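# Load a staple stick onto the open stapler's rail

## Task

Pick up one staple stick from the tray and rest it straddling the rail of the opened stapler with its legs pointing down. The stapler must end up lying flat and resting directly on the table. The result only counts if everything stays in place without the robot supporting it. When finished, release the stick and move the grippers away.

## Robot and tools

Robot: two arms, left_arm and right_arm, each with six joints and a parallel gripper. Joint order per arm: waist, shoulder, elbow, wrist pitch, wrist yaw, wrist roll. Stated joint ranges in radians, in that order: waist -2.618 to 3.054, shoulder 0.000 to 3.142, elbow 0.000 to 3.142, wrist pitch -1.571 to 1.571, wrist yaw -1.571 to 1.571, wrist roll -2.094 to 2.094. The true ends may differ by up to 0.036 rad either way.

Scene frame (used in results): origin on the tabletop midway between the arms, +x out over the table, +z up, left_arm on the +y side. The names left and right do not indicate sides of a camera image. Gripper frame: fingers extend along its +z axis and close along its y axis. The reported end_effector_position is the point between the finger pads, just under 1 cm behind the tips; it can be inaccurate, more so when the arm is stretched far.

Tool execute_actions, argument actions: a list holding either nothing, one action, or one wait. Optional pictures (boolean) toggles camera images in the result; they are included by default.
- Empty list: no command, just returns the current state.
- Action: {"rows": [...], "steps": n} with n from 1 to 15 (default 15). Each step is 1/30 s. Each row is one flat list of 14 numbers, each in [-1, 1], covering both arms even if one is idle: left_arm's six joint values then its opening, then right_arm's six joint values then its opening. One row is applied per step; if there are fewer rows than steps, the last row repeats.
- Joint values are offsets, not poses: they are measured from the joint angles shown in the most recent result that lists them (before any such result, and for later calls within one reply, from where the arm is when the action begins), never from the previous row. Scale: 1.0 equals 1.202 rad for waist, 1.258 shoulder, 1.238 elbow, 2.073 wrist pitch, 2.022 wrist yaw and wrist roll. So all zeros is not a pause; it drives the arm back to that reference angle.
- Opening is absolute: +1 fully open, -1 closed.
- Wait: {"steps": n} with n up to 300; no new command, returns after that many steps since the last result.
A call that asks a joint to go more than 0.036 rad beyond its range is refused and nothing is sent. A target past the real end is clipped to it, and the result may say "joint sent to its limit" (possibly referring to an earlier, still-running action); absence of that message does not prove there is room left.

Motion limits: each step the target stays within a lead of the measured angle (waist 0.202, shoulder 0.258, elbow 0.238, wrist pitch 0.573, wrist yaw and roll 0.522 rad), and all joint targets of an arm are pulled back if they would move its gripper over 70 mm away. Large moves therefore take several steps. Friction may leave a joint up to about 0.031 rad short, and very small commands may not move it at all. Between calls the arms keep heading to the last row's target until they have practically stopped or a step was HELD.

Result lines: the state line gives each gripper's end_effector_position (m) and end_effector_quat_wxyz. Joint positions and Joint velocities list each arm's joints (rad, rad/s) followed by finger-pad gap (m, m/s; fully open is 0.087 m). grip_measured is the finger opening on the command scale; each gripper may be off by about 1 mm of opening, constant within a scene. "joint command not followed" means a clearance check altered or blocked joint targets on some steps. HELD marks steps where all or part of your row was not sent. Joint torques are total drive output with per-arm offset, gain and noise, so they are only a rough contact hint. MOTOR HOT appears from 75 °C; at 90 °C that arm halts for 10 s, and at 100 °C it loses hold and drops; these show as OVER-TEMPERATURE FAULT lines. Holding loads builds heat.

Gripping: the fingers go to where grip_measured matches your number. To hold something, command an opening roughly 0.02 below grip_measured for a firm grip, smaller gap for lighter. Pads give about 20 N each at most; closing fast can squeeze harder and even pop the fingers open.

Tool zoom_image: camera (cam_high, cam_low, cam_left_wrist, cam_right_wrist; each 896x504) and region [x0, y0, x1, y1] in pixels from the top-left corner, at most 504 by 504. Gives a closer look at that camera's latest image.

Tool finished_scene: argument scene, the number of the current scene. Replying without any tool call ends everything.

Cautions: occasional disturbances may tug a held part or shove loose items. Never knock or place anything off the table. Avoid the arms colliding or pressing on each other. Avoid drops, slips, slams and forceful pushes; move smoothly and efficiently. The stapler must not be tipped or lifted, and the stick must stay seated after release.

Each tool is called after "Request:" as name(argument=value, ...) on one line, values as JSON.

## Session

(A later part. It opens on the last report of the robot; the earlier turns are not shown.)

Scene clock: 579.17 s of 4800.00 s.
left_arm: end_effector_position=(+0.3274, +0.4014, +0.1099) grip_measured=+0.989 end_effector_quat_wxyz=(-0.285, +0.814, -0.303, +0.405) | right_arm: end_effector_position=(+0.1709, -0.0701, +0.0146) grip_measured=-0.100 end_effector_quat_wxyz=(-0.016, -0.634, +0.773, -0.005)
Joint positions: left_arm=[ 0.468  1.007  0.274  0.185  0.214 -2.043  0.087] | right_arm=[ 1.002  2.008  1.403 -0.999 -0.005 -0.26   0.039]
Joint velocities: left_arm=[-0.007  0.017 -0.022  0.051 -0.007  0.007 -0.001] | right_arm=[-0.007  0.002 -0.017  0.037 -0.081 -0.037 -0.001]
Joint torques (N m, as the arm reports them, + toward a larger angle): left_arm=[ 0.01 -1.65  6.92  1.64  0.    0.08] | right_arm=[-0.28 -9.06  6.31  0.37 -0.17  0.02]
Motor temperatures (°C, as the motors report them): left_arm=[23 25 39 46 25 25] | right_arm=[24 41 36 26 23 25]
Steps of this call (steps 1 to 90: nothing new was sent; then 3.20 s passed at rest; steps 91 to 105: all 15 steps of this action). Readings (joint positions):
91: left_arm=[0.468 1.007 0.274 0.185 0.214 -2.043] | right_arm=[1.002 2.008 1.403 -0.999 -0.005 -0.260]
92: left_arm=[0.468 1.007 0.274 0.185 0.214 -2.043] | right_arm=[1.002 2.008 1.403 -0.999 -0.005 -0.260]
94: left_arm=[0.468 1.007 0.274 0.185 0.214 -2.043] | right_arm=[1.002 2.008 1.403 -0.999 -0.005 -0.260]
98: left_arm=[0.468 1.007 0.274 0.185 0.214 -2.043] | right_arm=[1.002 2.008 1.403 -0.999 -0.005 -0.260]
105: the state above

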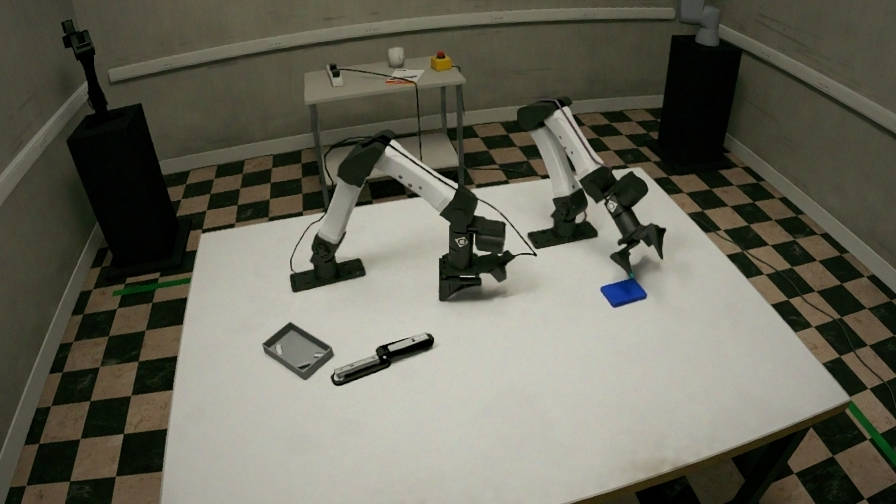

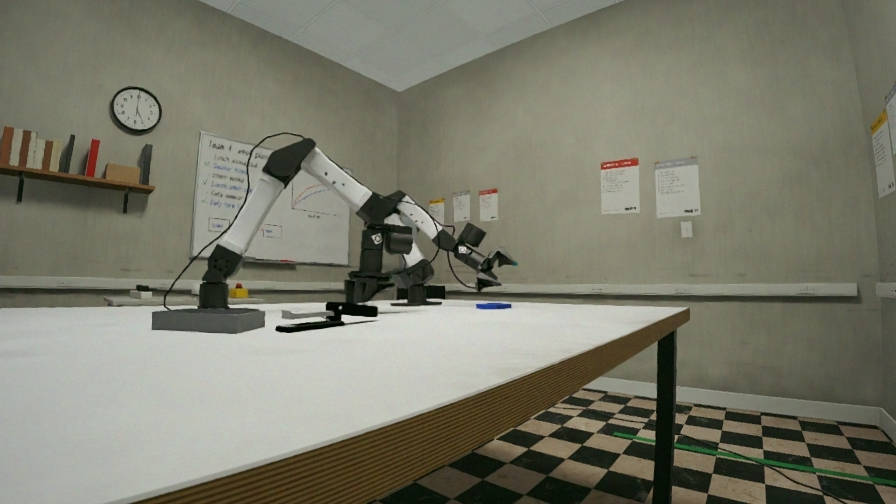

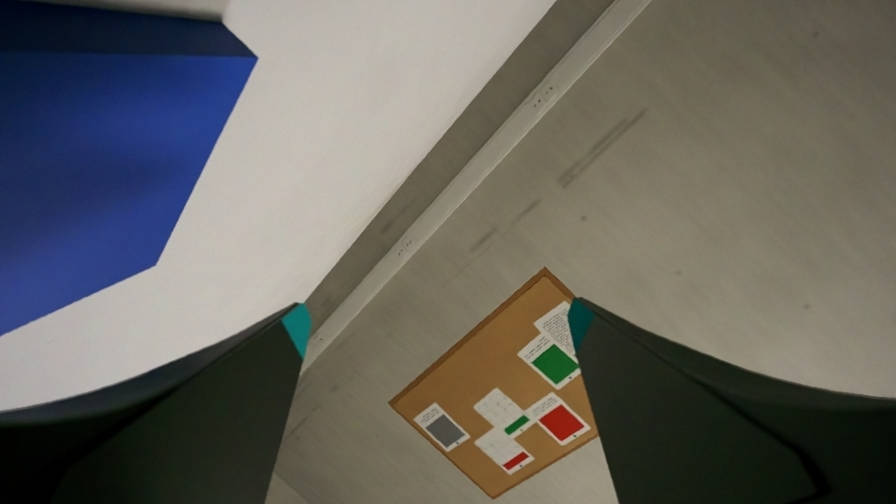

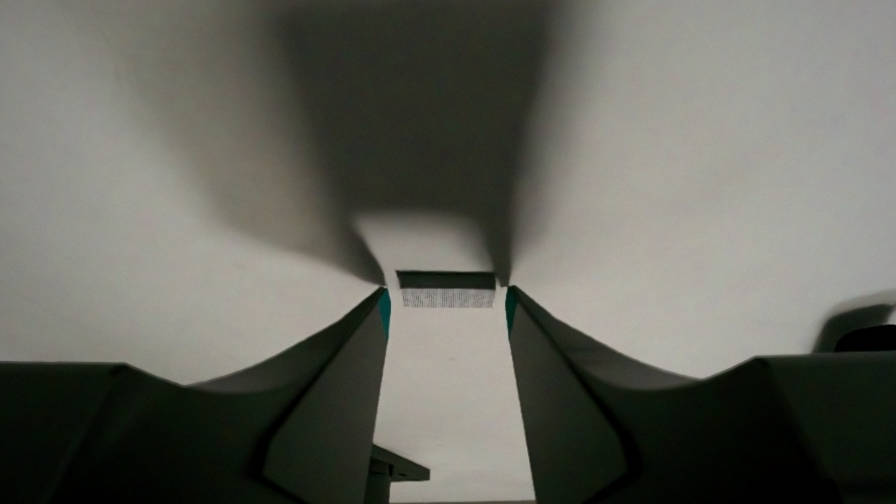

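Request:
execute_actions(actions=[{"rows": [[0,0,0,0,0,0,1, 0,0,-0.03,0.03,0,0,-0.1]], "steps": 15}], pictures=false)

Request:
execute_actions(actions=[{"rows": [[0,0,0,0,0,0,1, 0,0,0,0,0,0,-0.15],[0,0,0,0,0,0,1, 0,0,0,0,0,0,-0.2],[0,0,0,0,0,0,1, 0,0,0,0,0,0,-0.25],[0,0,0,0,0,0,1, 0,0,0,0,0,0,-0.3],[0,0,0,0,0,0,1, 0,0,0,0,0,0,-0.35],[0,0,0,0,0,0,1, 0,0,0,0,0,0,-0.38],[0,0,0,0,0,0,1, 0,0,0,0,0,0,-0.42]], "steps": 15}])

Request:
zoom_image(camera="cam_right_wrist", region=[300, 150, 600, 400])

Scene clock: 588.87 s of 4800.00 s.
left_arm: end_effector_position=(+0.3274, +0.4014, +0.1099) grip_measured=+0.989 end_effector_quat_wxyz=(-0.285, +0.814, -0.303, +0.405) | right_arm: end_effector_position=(+0.1736, -0.0646, +0.0101) grip_measured=-0.100 end_effector_quat_wxyz=(-0.003, -0.634, +0.773, +0.001)
Joint positions: left_arm=[ 0.468  1.007  0.274  0.185  0.214 -2.043  0.087] | right_arm=[ 1.002  2.008  1.389 -0.956 -0.005 -0.26   0.039]
Joint velocities: left_arm=[-0.012 -0.007 -0.012  0.037  0.022 -0.007 -0.001] | right_arm=[-0.022 -0.012 -0.017 -0.081  0.022 -0.066 -0.001]
Joint torques (N m, as the arm reports them, + toward a larger angle): left_arm=[ 0.01 -1.62  6.84  1.66  0.    0.09] | right_arm=[-0.3  -9.15  4.31  0.64 -0.17  0.02]
Motor temperatures (°C, as the motors report them): left_arm=[23 25 39 46 25 25] | right_arm=[24 41 36 26 23 25]
Steps of this call (steps 1 to 15: the robot went on to your last target; steps 16 to 90: nothing new was sent; then 6.20 s passed at rest; steps 91 to 105: all 15 steps of this action). Readings (joint positions):
91: left_arm=[0.468 1.007 0.274 0.185 0.214 -2.043] | right_arm=[1.002 2.008 1.400 -0.994 -0.005 -0.260]
92: left_arm=[0.468 1.007 0.274 0.185 0.214 -2.043] | right_arm=[1.002 2.008 1.397 -0.985 -0.005 -0.260]
94: left_arm=[0.468 1.007 0.274 0.185 0.214 -2.043] | right_arm=[1.002 2.008 1.391 -0.974 -0.005 -0.260]
98: left_arm=[0.468 1.007 0.274 0.185 0.214 -2.043] | right_arm=[1.002 2.008 1.389 -0.963 -0.005 -0.260]
105: the state above

Scene clock: 589.37 s of 4800.00 s.
left_arm: end_effector_position=(+0.3274, +0.4014, +0.1099) grip_measured=+0.989 end_effector_quat_wxyz=(-0.285, +0.814, -0.303, +0.405) | right_arm: end_effector_position=(+0.1736, -0.0646, +0.0101) grip_measured=-0.406 end_effector_quat_wxyz=(-0.003, -0.634, +0.773, +0.001)
Joint positions: left_arm=[ 0.468  1.007  0.274  0.185  0.214 -2.043  0.087] | right_arm=[ 1.002  2.008  1.389 -0.956 -0.005 -0.26   0.026]
Joint velocities: left_arm=[-0.002 -0.007  0.007 -0.037 -0.022 -0.066 -0.   ] | right_arm=[-0.002 -0.017  0.017 -0.051  0.081  0.081  0.001]
Joint torques (N m, as the arm reports them, + toward a larger angle): left_arm=[ 0.02 -1.58  6.86  1.66 -0.02  0.12] | right_arm=[-0.3  -9.16  6.37  0.44 -0.17  0.02]
Motor temperatures (°C, as the motors report them): left_arm=[23 25 39 46 25 25] | right_arm=[24 41 36 26 23 25]
Steps of this call (steps 1 to 15: all 15 steps of this action). Readings (joint positions):
1: left_arm=[0.468 1.007 0.274 0.185 0.214 -2.043] | right_arm=[1.002 2.008 1.389 -0.956 -0.005 -0.260]
2: left_arm=[0.468 1.007 0.274 0.185 0.214 -2.043] | right_arm=[1.002 2.008 1.389 -0.956 -0.005 -0.260]
4: left_arm=[0.468 1.007 0.274 0.185 0.214 -2.043] | right_arm=[1.002 2.008 1.389 -0.956 -0.005 -0.260]
8: left_arm=[0.468 1.007 0.274 0.185 0.214 -2.043] | right_arm=[1.002 2.008 1.389 -0.956 -0.005 -0.260]
15: the state above

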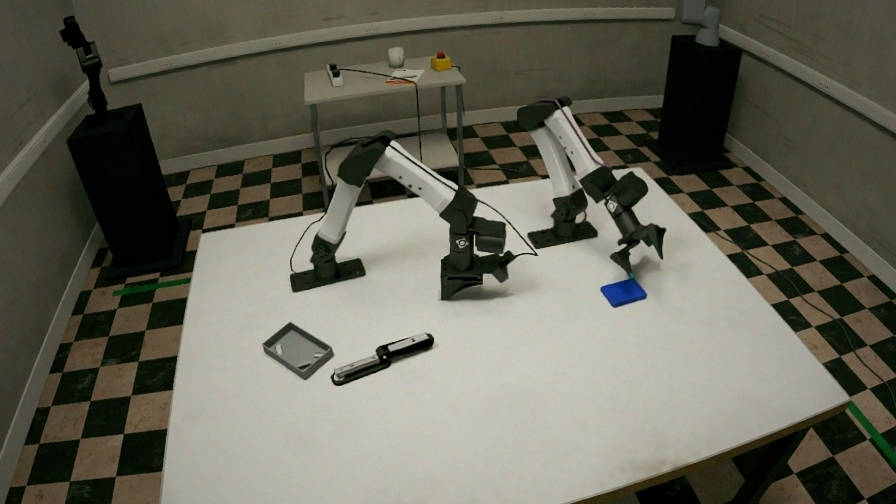

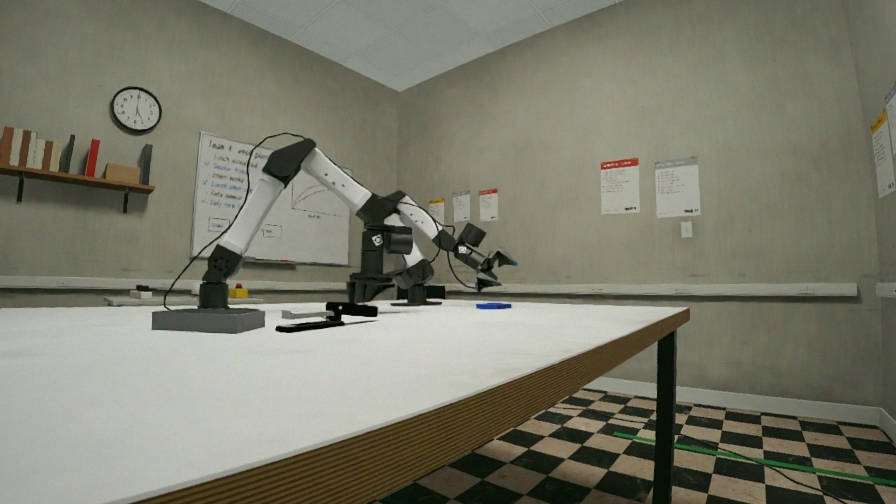

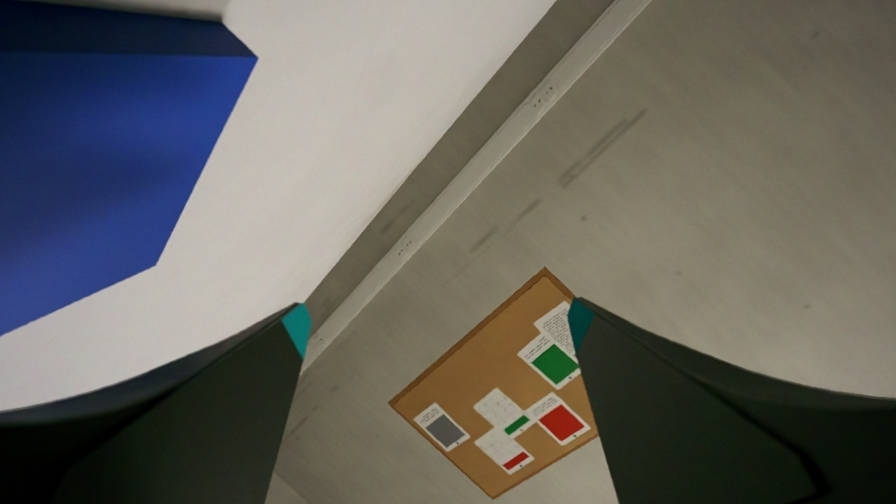

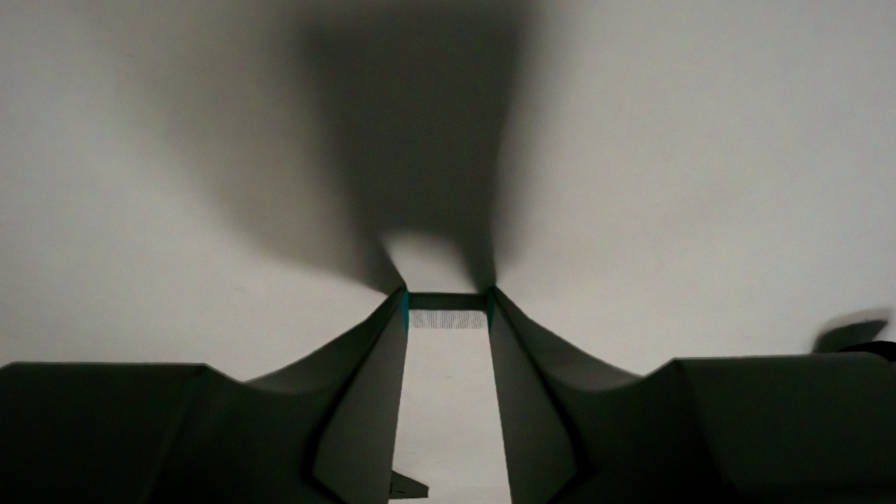

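Region (300, 150, 600, 400) of cam_right_wrist's 896x504 image, scaled by 1.680, with more detail than that image has.

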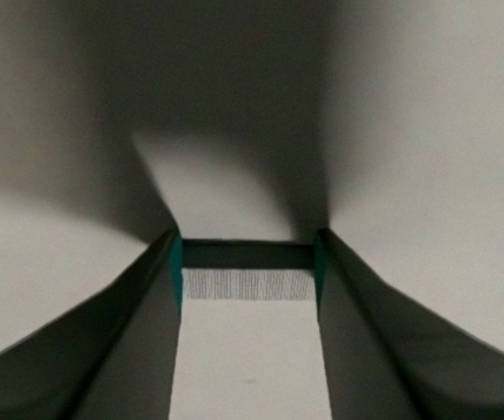

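Request:
execute_actions(actions=[{"rows": [[0,0,0,0,0,0,1, 0,0,0,0,0,0,-0.3],[0,0,0,0,0,0,1, 0,0,0,0,0,0,-0.3],[0,0,0,0,0,0,1, 0,0,0,0,0,0,-0.3],[0,0,0,0,0,0,1, 0,0,0,0,0,0,-0.3],[0,0,0,0,0,0,1, 0,0,0.035,0,0,0,-0.3]], "steps": 15}], pictures=false)

Request:
execute_actions(actions=[{"rows": [[0,0,0,0,0,0,1, 0,0,0,0,0,0,-0.33],[0,0,0,0,0,0,1, 0,0,0,0,0,0,-0.36],[0,0,0,0,0,0,1, 0,0,0,0,0,0,-0.39],[0,0,0,0,0,0,1, 0,0,0,0,0,0,-0.43]], "steps": 15}])

Request:
zoom_image(camera="cam_right_wrist", region=[300, 150, 600, 400])

Scene clock: 599.73 s of 4800.00 s.
left_arm: end_effector_position=(+0.3274, +0.4014, +0.1099) grip_measured=+0.989 end_effector_quat_wxyz=(-0.285, +0.814, -0.303, +0.405) | right_arm: end_effector_position=(+0.1736, -0.0646, +0.0101) grip_measured=-0.300 end_effector_quat_wxyz=(-0.003, -0.634, +0.773, +0.001)
Joint positions: left_arm=[ 0.468  1.007  0.274  0.185  0.214 -2.043  0.087] | right_arm=[ 1.002  2.008  1.389 -0.956 -0.005 -0.26   0.031]
Joint velocities: left_arm=[-0.012 -0.012 -0.002 -0.007  0.037  0.051  0.001] | right_arm=[-0.007 -0.002 -0.007  0.007  0.007  0.037 -0.001]
Joint torques (N m, as the arm reports them, + toward a larger angle): left_arm=[ 0.05 -1.61  6.86  1.65  0.    0.09] | right_arm=[-0.28 -9.15 10.12  0.44 -0.17  0.02]
Motor temperatures (°C, as the motors report them): left_arm=[23 25 39 46 25 25] | right_arm=[24 41 36 26 23 25]
Steps of this call (steps 1 to 15: the robot went on to your last target; steps 16 to 90: nothing new was sent; then 6.87 s passed at rest; steps 91 to 105: all 15 steps of this action). Readings (joint positions):
91: left_arm=[0.468 1.007 0.274 0.185 0.214 -2.043] | right_arm=[1.002 2.008 1.389 -0.956 -0.005 -0.260]
92: left_arm=[0.468 1.007 0.274 0.185 0.214 -2.043] | right_arm=[1.002 2.008 1.389 -0.956 -0.005 -0.260]
94: left_arm=[0.468 1.007 0.274 0.185 0.214 -2.043] | right_arm=[1.002 2.008 1.389 -0.956 -0.005 -0.260]
98: left_arm=[0.468 1.007 0.274 0.185 0.214 -2.043] | right_arm=[1.002 2.008 1.389 -0.956 -0.005 -0.260]
105: the state above

Scene clock: 600.23 s of 4800.00 s.
left_arm: end_effector_position=(+0.3274, +0.4014, +0.1099) grip_measured=+0.989 end_effector_quat_wxyz=(-0.285, +0.814, -0.303, +0.405) | right_arm: end_effector_position=(+0.1736, -0.0646, +0.0101) grip_measured=-0.409 end_effector_quat_wxyz=(-0.003, -0.634, +0.773, +0.001)
Joint positions: left_arm=[ 0.468  1.007  0.274  0.185  0.214 -2.043  0.087] | right_arm=[ 1.002  2.008  1.389 -0.956 -0.005 -0.26   0.026]
Joint velocities: left_arm=[-0.002 -0.017 -0.017  0.022  0.081 -0.051  0.   ] | right_arm=[ 0.012 -0.007 -0.017  0.051 -0.051 -0.037 -0.001]
Joint torques (N m, as the arm reports them, + toward a larger angle): left_arm=[-0.09 -1.55  6.87  1.67  0.    0.09] | right_arm=[-0.29 -9.17  6.34  0.43 -0.17  0.02]
Motor temperatures (°C, as the motors report them): left_arm=[23 25 39 46 25 25] | right_arm=[24 41 36 26 23 25]
Steps of this call (steps 1 to 15: all 15 steps of this action). Readings (joint positions):
1: left_arm=[0.468 1.007 0.274 0.185 0.214 -2.043] | right_arm=[1.002 2.008 1.389 -0.956 -0.005 -0.260]
2: left_arm=[0.468 1.007 0.274 0.185 0.214 -2.043] | right_arm=[1.002 2.008 1.389 -0.956 -0.005 -0.260]
4: left_arm=[0.468 1.007 0.274 0.185 0.214 -2.043] | right_arm=[1.002 2.008 1.389 -0.956 -0.005 -0.260]
8: left_arm=[0.468 1.007 0.274 0.185 0.214 -2.043] | right_arm=[1.002 2.008 1.389 -0.956 -0.005 -0.260]
15: the state above

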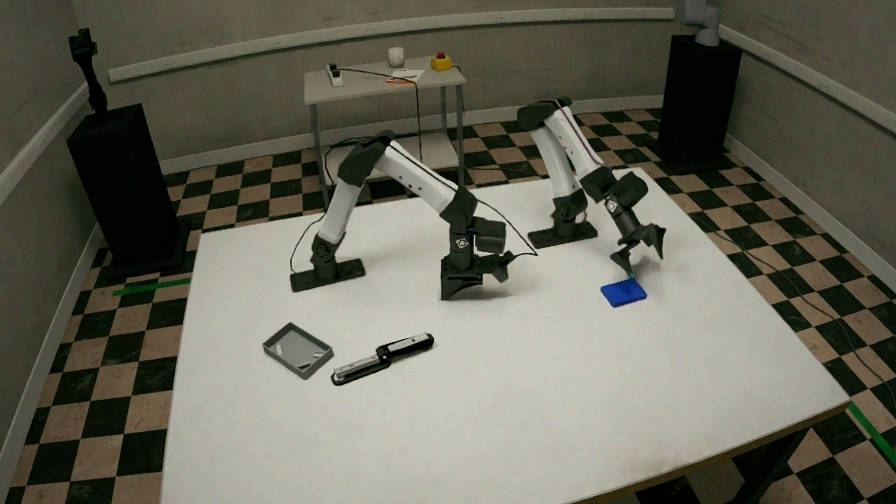

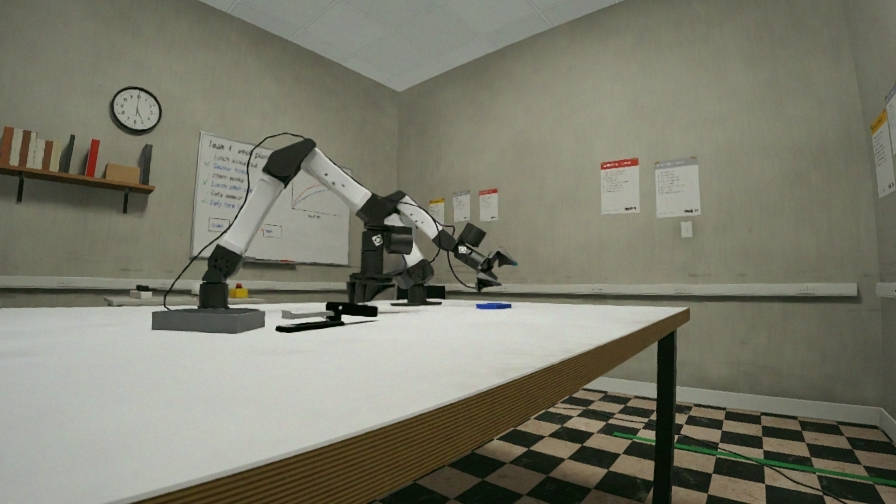

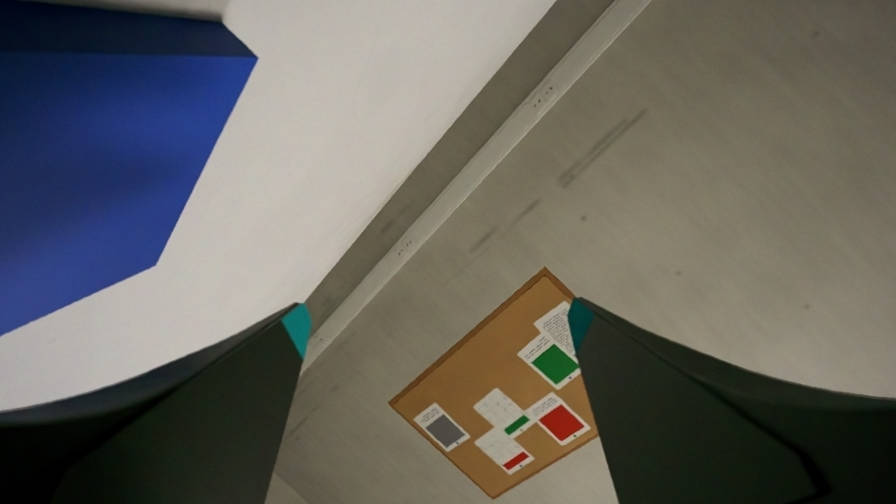

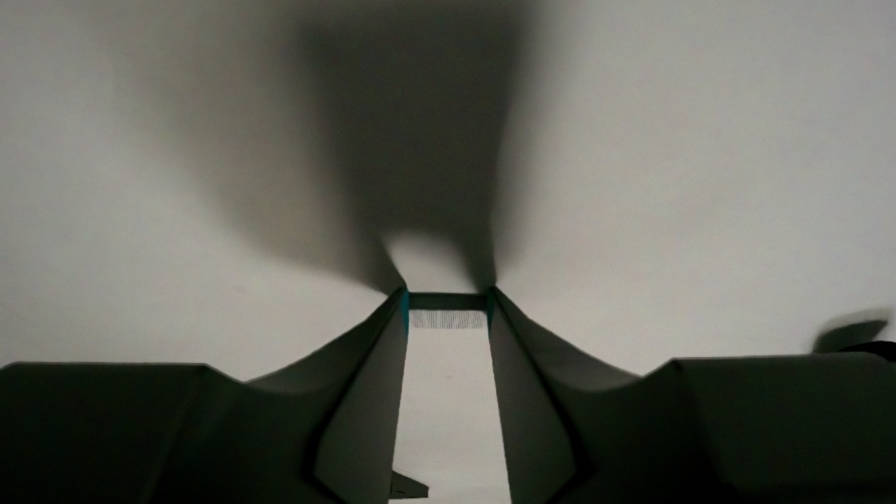

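Region (300, 150, 600, 400) of cam_right_wrist's 896x504 image, scaled by 1.680, with more detail than that image has.

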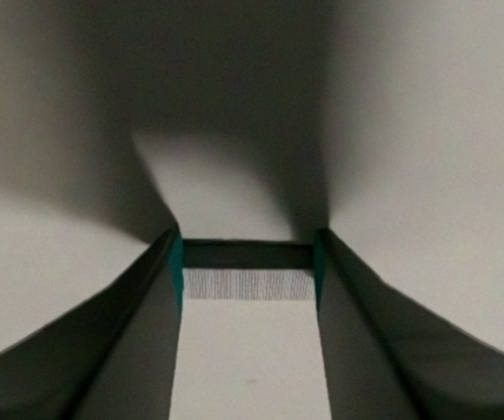

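Didn't move. Retry with 0.045.

Request:
execute_actions(actions=[{"rows": [[0,0,0,0,0,0,1, 0,0,0,0,0,0,-0.3],[0,0,0,0,0,0,1, 0,0,0,0,0,0,-0.3],[0,0,0,0,0,0,1, 0,0,0,0,0,0,-0.3],[0,0,0,0,0,0,1, 0,0,0,0,0,0,-0.3],[0,0,0,0,0,0,1, 0,0,0.045,0,0,0,-0.3]], "steps": 15}])

Request:
zoom_image(camera="cam_right_wrist", region=[300, 150, 600, 400])

Scene clock: 605.80 s of 4800.00 s.
left_arm: end_effector_position=(+0.3274, +0.4014, +0.1099) grip_measured=+0.989 end_effector_quat_wxyz=(-0.285, +0.814, -0.303, +0.405) | right_arm: end_effector_position=(+0.1775, -0.0566, +0.0157) grip_measured=-0.300 end_effector_quat_wxyz=(+0.009, -0.634, +0.773, +0.007)
Joint positions: left_arm=[ 0.468  1.007  0.274  0.185  0.214 -2.043  0.087] | right_arm=[ 1.002  2.008  1.417 -0.958 -0.005 -0.26   0.031]
Joint velocities: left_arm=[-0.012  0.007 -0.002 -0.081  0.022  0.007 -0.001] | right_arm=[-0.007  0.017  0.007  0.022 -0.037  0.066  0.   ]
Joint torques (N m, as the arm reports them, + toward a larger angle): left_arm=[ 0.   -1.65  6.89  1.69  0.    0.1 ] | right_arm=[-0.31 -9.2   8.87  0.54 -0.17  0.03]
Motor temperatures (°C, as the motors report them): left_arm=[23 25 40 46 25 25] | right_arm=[24 41 36 26 23 25]
Steps of this call (steps 1 to 15: the robot went on to your last target; steps 16 to 90: nothing new was sent; then 2.07 s passed at rest; steps 91 to 105: all 15 steps of this action). Readings (joint positions):
91: left_arm=[0.468 1.007 0.274 0.185 0.214 -2.043] | right_arm=[1.002 2.008 1.389 -0.956 -0.005 -0.260]
92: left_arm=[0.468 1.007 0.274 0.185 0.214 -2.043] | right_arm=[1.002 2.008 1.389 -0.956 -0.005 -0.260]
94: left_arm=[0.468 1.007 0.274 0.185 0.214 -2.043] | right_arm=[1.002 2.008 1.389 -0.956 -0.005 -0.260]
98: left_arm=[0.468 1.007 0.274 0.185 0.214 -2.043] | right_arm=[1.002 2.008 1.411 -0.958 -0.005 -0.260]
105: the state above

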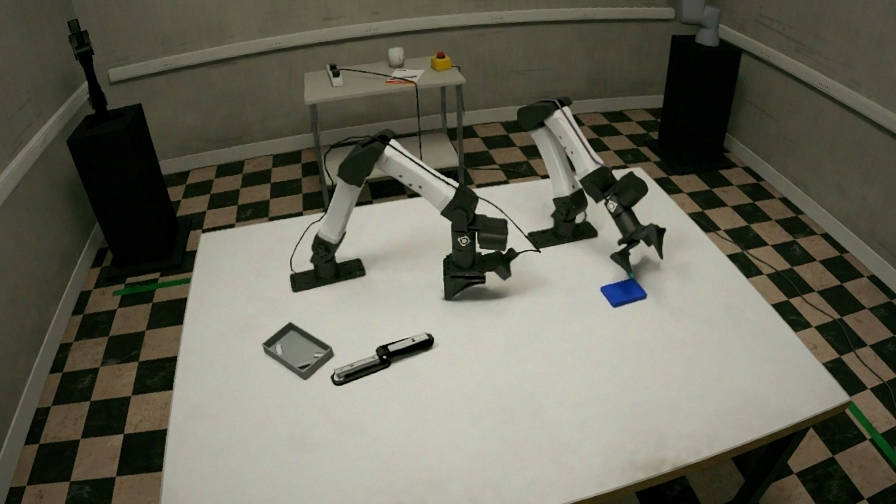

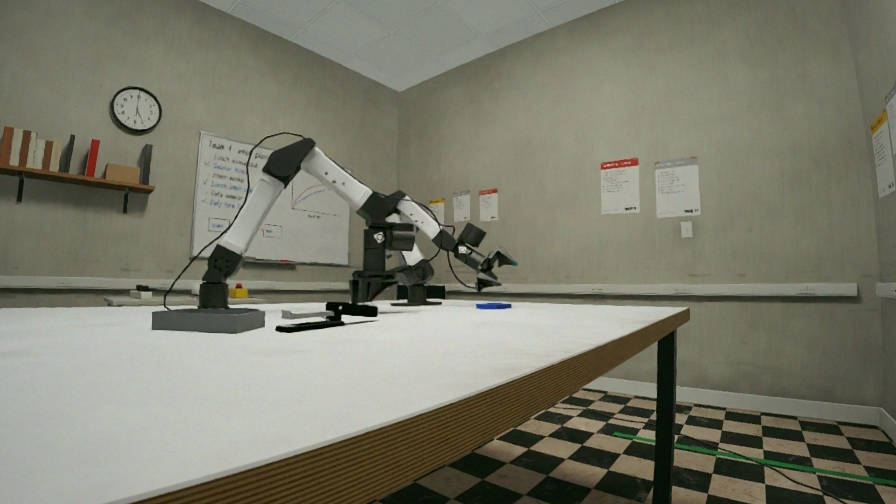

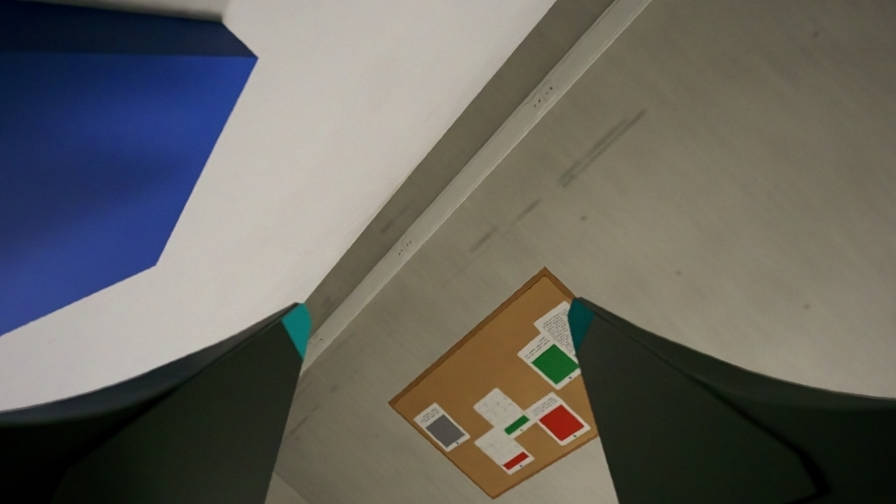

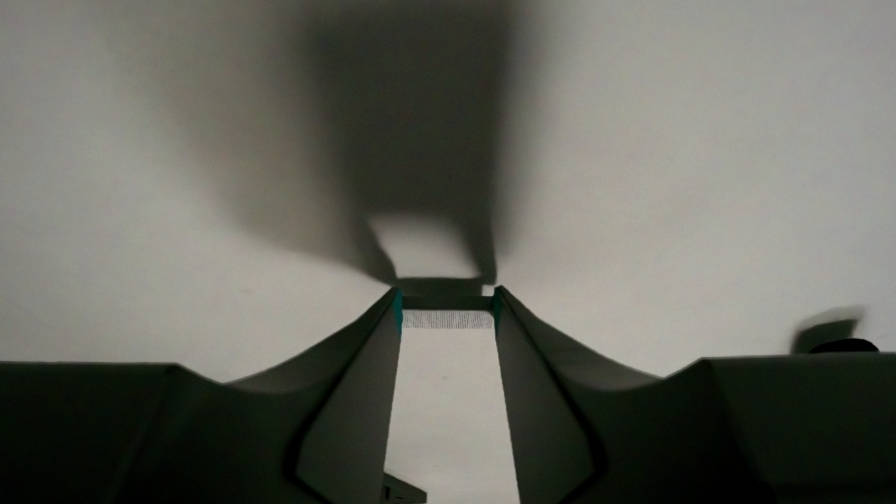

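Region (300, 150, 600, 400) of cam_right_wrist's 896x504 image, scaled by 1.680, with more detail than that image has.

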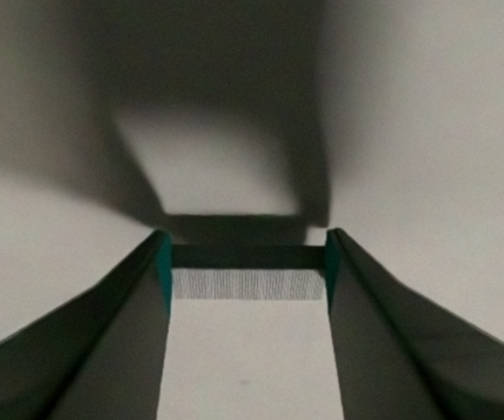

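Request:
execute_actions(actions=[{"rows": [[0,0,0,0,0,0,1, 0,0,0,0,0,0,-0.1],[0,0,0,0,0,0,1, 0,0,0,0,0,0,-0.1],[0,0,0,0,0,0,1, 0,0,0,-0.022,0,0,-0.1],[0,0,0,0,0,0,1, 0,0,0,-0.022,0,0,-0.1],[0,0,0,0,0,0,1, 0,0,0,-0.022,0,0,-0.1],[0,0,0,0,0,0,1, 0,0,0,-0.022,0,0,-0.1],[0,0,0,0,0,0,1, 0,0,0,-0.022,0,0,-0.1],[0,0,0,0,0,0,1, 0,0,-0.03,-0.022,0,0,-0.1]], "steps": 15}], pictures=false)

Request:
execute_actions(actions=[{"rows": [[0,0,0,0,0,0,1, 0,0,0,0,0,0,-0.15],[0,0,0,0,0,0,1, 0,0,0,0,0,0,-0.2],[0,0,0,0,0,0,1, 0,0,0,0,0,0,-0.25],[0,0,0,0,0,0,1, 0,0,0,0,0,0,-0.3],[0,0,0,0,0,0,1, 0,0,0,0,0,0,-0.35],[0,0,0,0,0,0,1, 0,0,0,0,0,0,-0.39],[0,0,0,0,0,0,1, 0,0,0,0,0,0,-0.43]], "steps": 15}])

Request:
zoom_image(camera="cam_right_wrist", region=[300, 150, 600, 400])

Scene clock: 623.57 s of 4800.00 s.
left_arm: end_effector_position=(+0.3274, +0.4014, +0.1099) grip_measured=+0.989 end_effector_quat_wxyz=(-0.285, +0.814, -0.303, +0.405) | right_arm: end_effector_position=(+0.1721, -0.0678, +0.0140) grip_measured=-0.100 end_effector_quat_wxyz=(-0.011, -0.634, +0.773, -0.003)
Joint positions: left_arm=[ 0.468  1.007  0.274  0.185  0.214 -2.043  0.087] | right_arm=[ 1.002  2.008  1.402 -0.988 -0.005 -0.26   0.039]
Joint velocities: left_arm=[-0.002 -0.002  0.002 -0.037 -0.007 -0.007  0.001] | right_arm=[-0.007 -0.007 -0.017 -0.051  0.037 -0.037 -0.001]
Joint torques (N m, as the arm reports them, + toward a larger angle): left_arm=[ 0.06 -1.6   6.91  1.64  0.    0.12] | right_arm=[-0.3  -9.18  4.36  0.25 -0.18  0.02]
Motor temperatures (°C, as the motors report them): left_arm=[23 25 40 46 25 25] | right_arm=[24 41 38 26 23 25]
Steps of this call (steps 1 to 15: the robot went on to your last target; steps 16 to 90: nothing new was sent; then 14.27 s passed at rest; steps 91 to 105: all 15 steps of this action). Readings (joint positions):
91: left_arm=[0.468 1.007 0.274 0.185 0.214 -2.043] | right_arm=[1.002 2.008 1.417 -0.958 -0.005 -0.260]
92: left_arm=[0.468 1.007 0.274 0.185 0.214 -2.043] | right_arm=[1.002 2.008 1.417 -0.958 -0.005 -0.260]
94: left_arm=[0.468 1.007 0.274 0.185 0.214 -2.043] | right_arm=[1.002 2.008 1.417 -0.965 -0.005 -0.260]
98: left_arm=[0.468 1.007 0.274 0.185 0.214 -2.043] | right_arm=[1.002 2.008 1.416 -0.980 -0.005 -0.260]
105: the state above

Scene clock: 624.07 s of 4800.00 s.
left_arm: end_effector_position=(+0.3274, +0.4014, +0.1099) grip_measured=+0.989 end_effector_quat_wxyz=(-0.285, +0.814, -0.303, +0.405) | right_arm: end_effector_position=(+0.1724, -0.0683, +0.0150) grip_measured=-0.429 end_effector_quat_wxyz=(-0.011, -0.634, +0.773, -0.004)
Joint positions: left_arm=[ 0.468  1.007  0.274  0.185  0.214 -2.043  0.087] | right_arm=[ 1.002  2.005  1.402 -0.99  -0.002 -0.26   0.025]
Joint velocities: left_arm=[-0.007 -0.012 -0.002 -0.022  0.007  0.022  0.   ] | right_arm=[-0.002 -0.002  0.002 -0.022 -0.007 -0.051  0.   ]
Joint torques (N m, as the arm reports them, + toward a larger angle): left_arm=[-0.02 -1.68  6.97  1.66  0.01  0.1 ] | right_arm=[-0.31 -8.96  6.4   0.43 -0.2   0.03]
Motor temperatures (°C, as the motors report them): left_arm=[23 25 40 46 25 25] | right_arm=[24 41 38 26 23 25]
Steps of this call (steps 1 to 15: all 15 steps of this action). Readings (joint positions):
1: left_arm=[0.468 1.007 0.274 0.185 0.214 -2.043] | right_arm=[1.002 2.008 1.402 -0.988 -0.005 -0.260]
2: left_arm=[0.468 1.007 0.274 0.185 0.214 -2.043] | right_arm=[1.002 2.008 1.402 -0.988 -0.005 -0.260]
4: left_arm=[0.468 1.007 0.274 0.185 0.214 -2.043] | right_arm=[1.002 2.008 1.402 -0.988 -0.005 -0.260]
8: left_arm=[0.468 1.007 0.274 0.185 0.214 -2.043] | right_arm=[1.002 2.005 1.402 -0.990 -0.003 -0.260]
15: the state above

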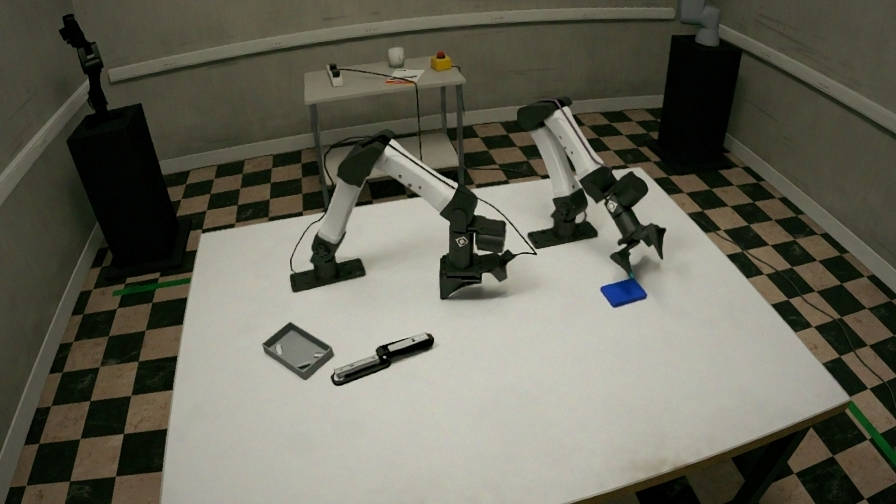

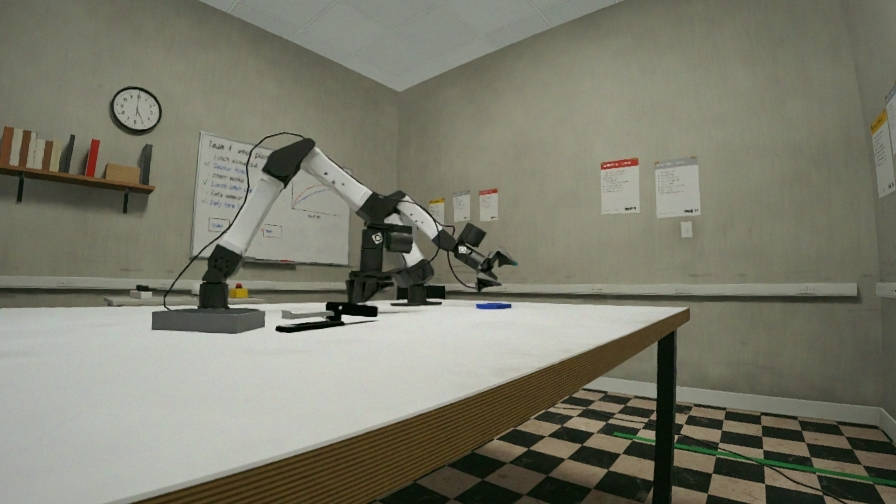

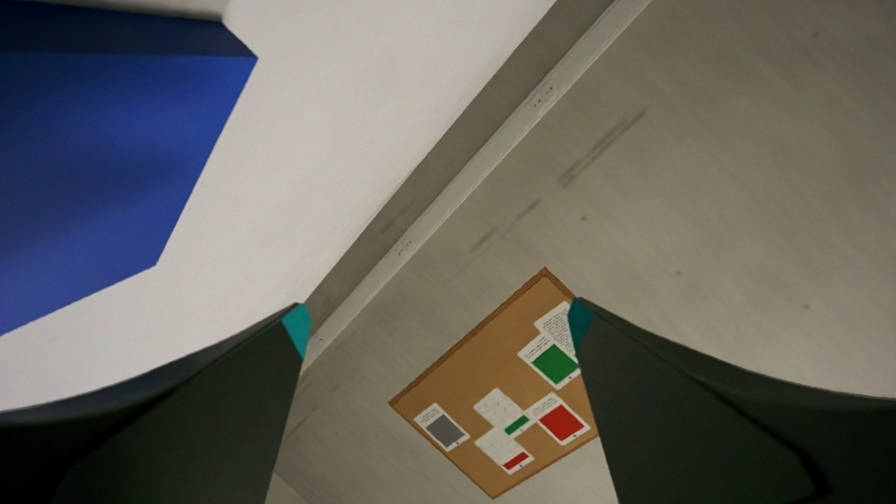

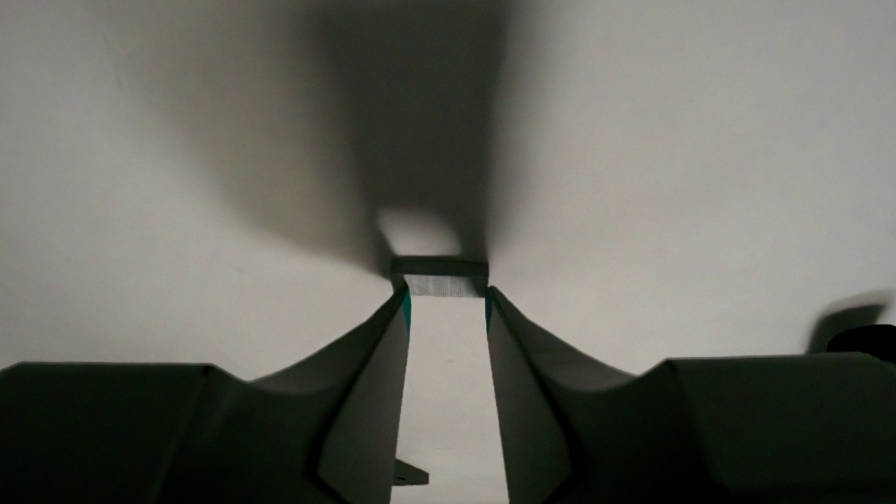

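Region (300, 150, 600, 400) of cam_right_wrist's 896x504 image, scaled by 1.680, with more detail than that image has.

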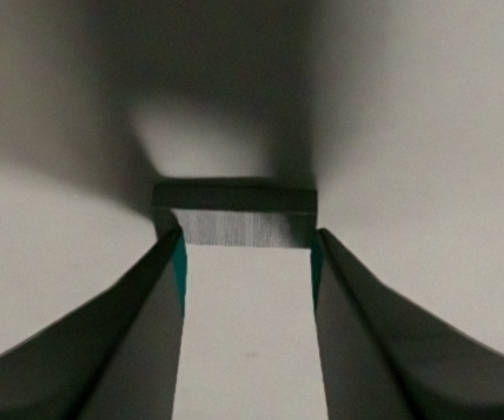

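Request:
execute_actions(actions=[{"rows": [[0,0,0,0,0,0,1, 0,0,0,0,0,0,-0.05],[0,0,0,0,0,0,1, 0,0,0,0,0,0,-0.05],[0,0,0,0,0,0,1, 0,0,0,0,0,0,-0.05],[0,0,0,0,0,0,1, 0,0,0,0.035,0,0,-0.05],[0,0,0,0,0,0,1, 0,0,0,0.035,0,0,-0.05],[0,0,0,0,0,0,1, 0,0,0,0.035,0,0,-0.05],[0,0,0,0,0,0,1, 0,0,0,0.035,0,0,-0.05],[0,0,0,0,0,0,1, 0,0,-0.03,0.035,0,0,-0.05]], "steps": 15}])

Request:
zoom_image(camera="cam_right_wrist", region=[300, 150, 600, 400])

Scene clock: 632.47 s of 4800.00 s.
left_arm: end_effector_position=(+0.3274, +0.4014, +0.1099) grip_measured=+0.989 end_effector_quat_wxyz=(-0.285, +0.814, -0.303, +0.405) | right_arm: end_effector_position=(+0.1730, -0.0675, +0.0148) grip_measured=-0.050 end_effector_quat_wxyz=(-0.009, -0.634, +0.773, -0.003)
Joint positions: left_arm=[ 0.468  1.007  0.274  0.185  0.214 -2.043  0.087] | right_arm=[ 1.002  2.005  1.402 -0.987 -0.001 -0.26   0.042]
Joint velocities: left_arm=[-0.007  0.012  0.012  0.037  0.037 -0.007 -0.   ] | right_arm=[-0.017  0.007 -0.002 -0.051  0.022  0.081 -0.001]
Joint torques (N m, as the arm reports them, + toward a larger angle): left_arm=[-0.03 -1.65  6.85  1.69 -0.01  0.09] | right_arm=[-0.31 -9.12  3.13  1.16 -0.18  0.02]
Motor temperatures (°C, as the motors report them): left_arm=[23 25 40 46 25 25] | right_arm=[24 41 38 26 23 25]
Steps of this call (steps 1 to 15: the robot went on to your last target; steps 16 to 90: nothing new was sent; then 4.90 s passed at rest; steps 91 to 105: all 15 steps of this action). Readings (joint positions):
91: left_arm=[0.468 1.007 0.274 0.185 0.214 -2.043] | right_arm=[1.002 2.005 1.402 -0.990 -0.001 -0.260]
92: left_arm=[0.468 1.007 0.274 0.185 0.214 -2.043] | right_arm=[1.002 2.005 1.402 -0.990 -0.001 -0.260]
94: left_arm=[0.468 1.007 0.274 0.185 0.214 -2.043] | right_arm=[1.002 2.005 1.402 -0.989 -0.001 -0.260]
98: left_arm=[0.468 1.007 0.274 0.185 0.214 -2.043] | right_arm=[1.002 2.005 1.402 -0.987 -0.001 -0.260]
105: the state above

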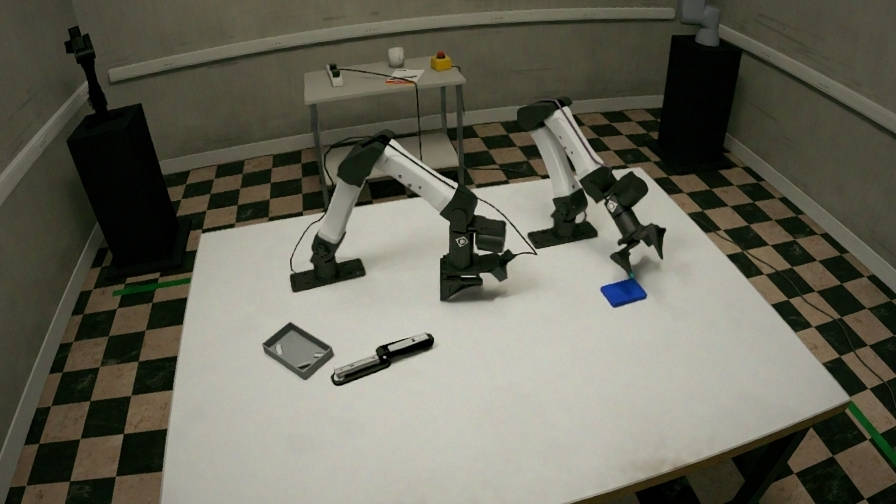

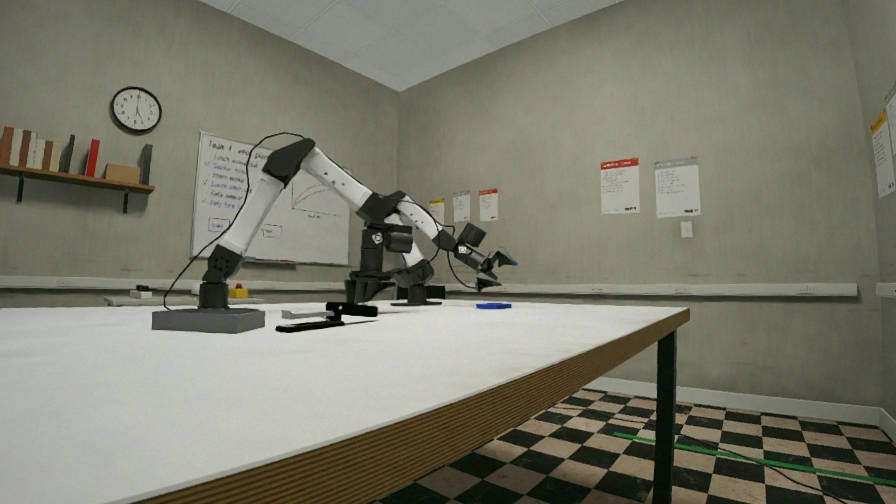

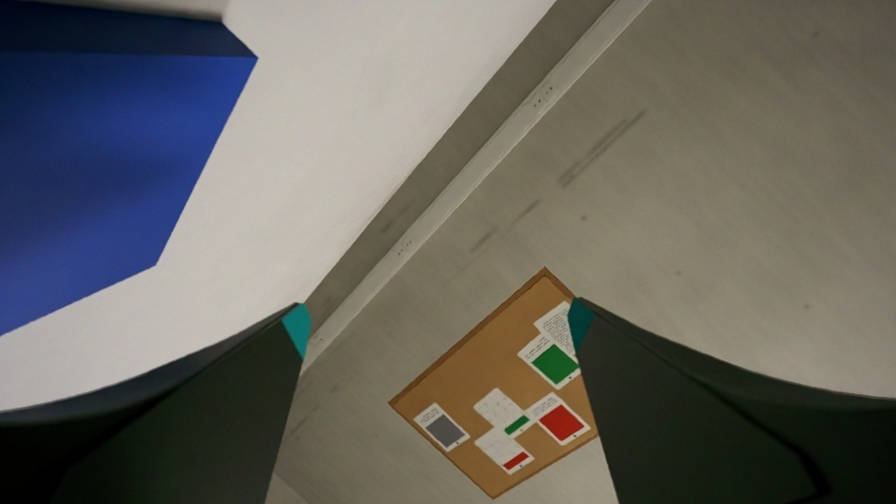

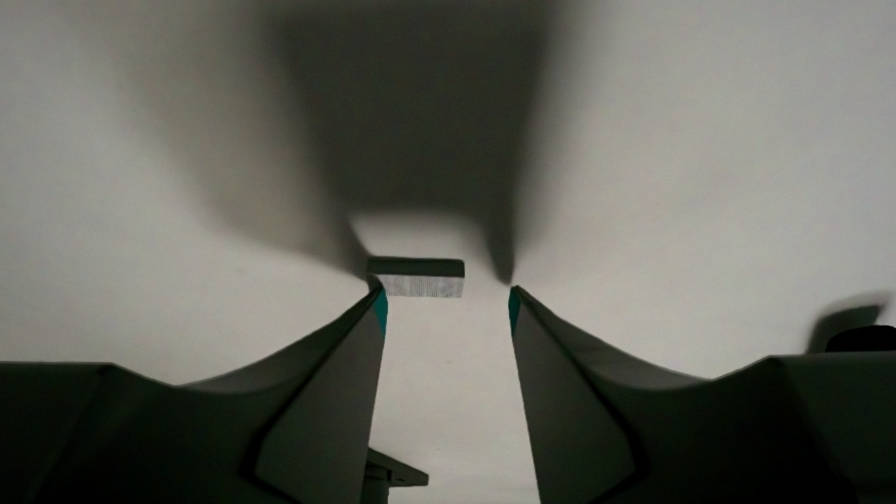

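Region (300, 150, 600, 400) of cam_right_wrist's 896x504 image, scaled by 1.680, with more detail than that image has.

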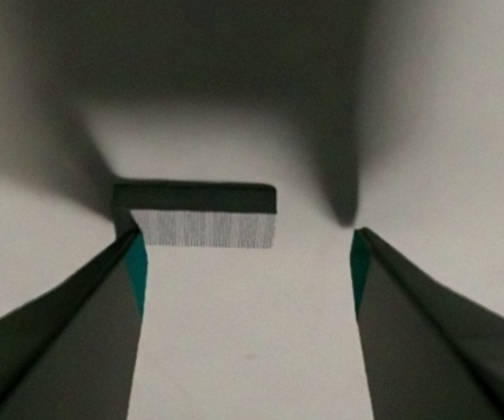

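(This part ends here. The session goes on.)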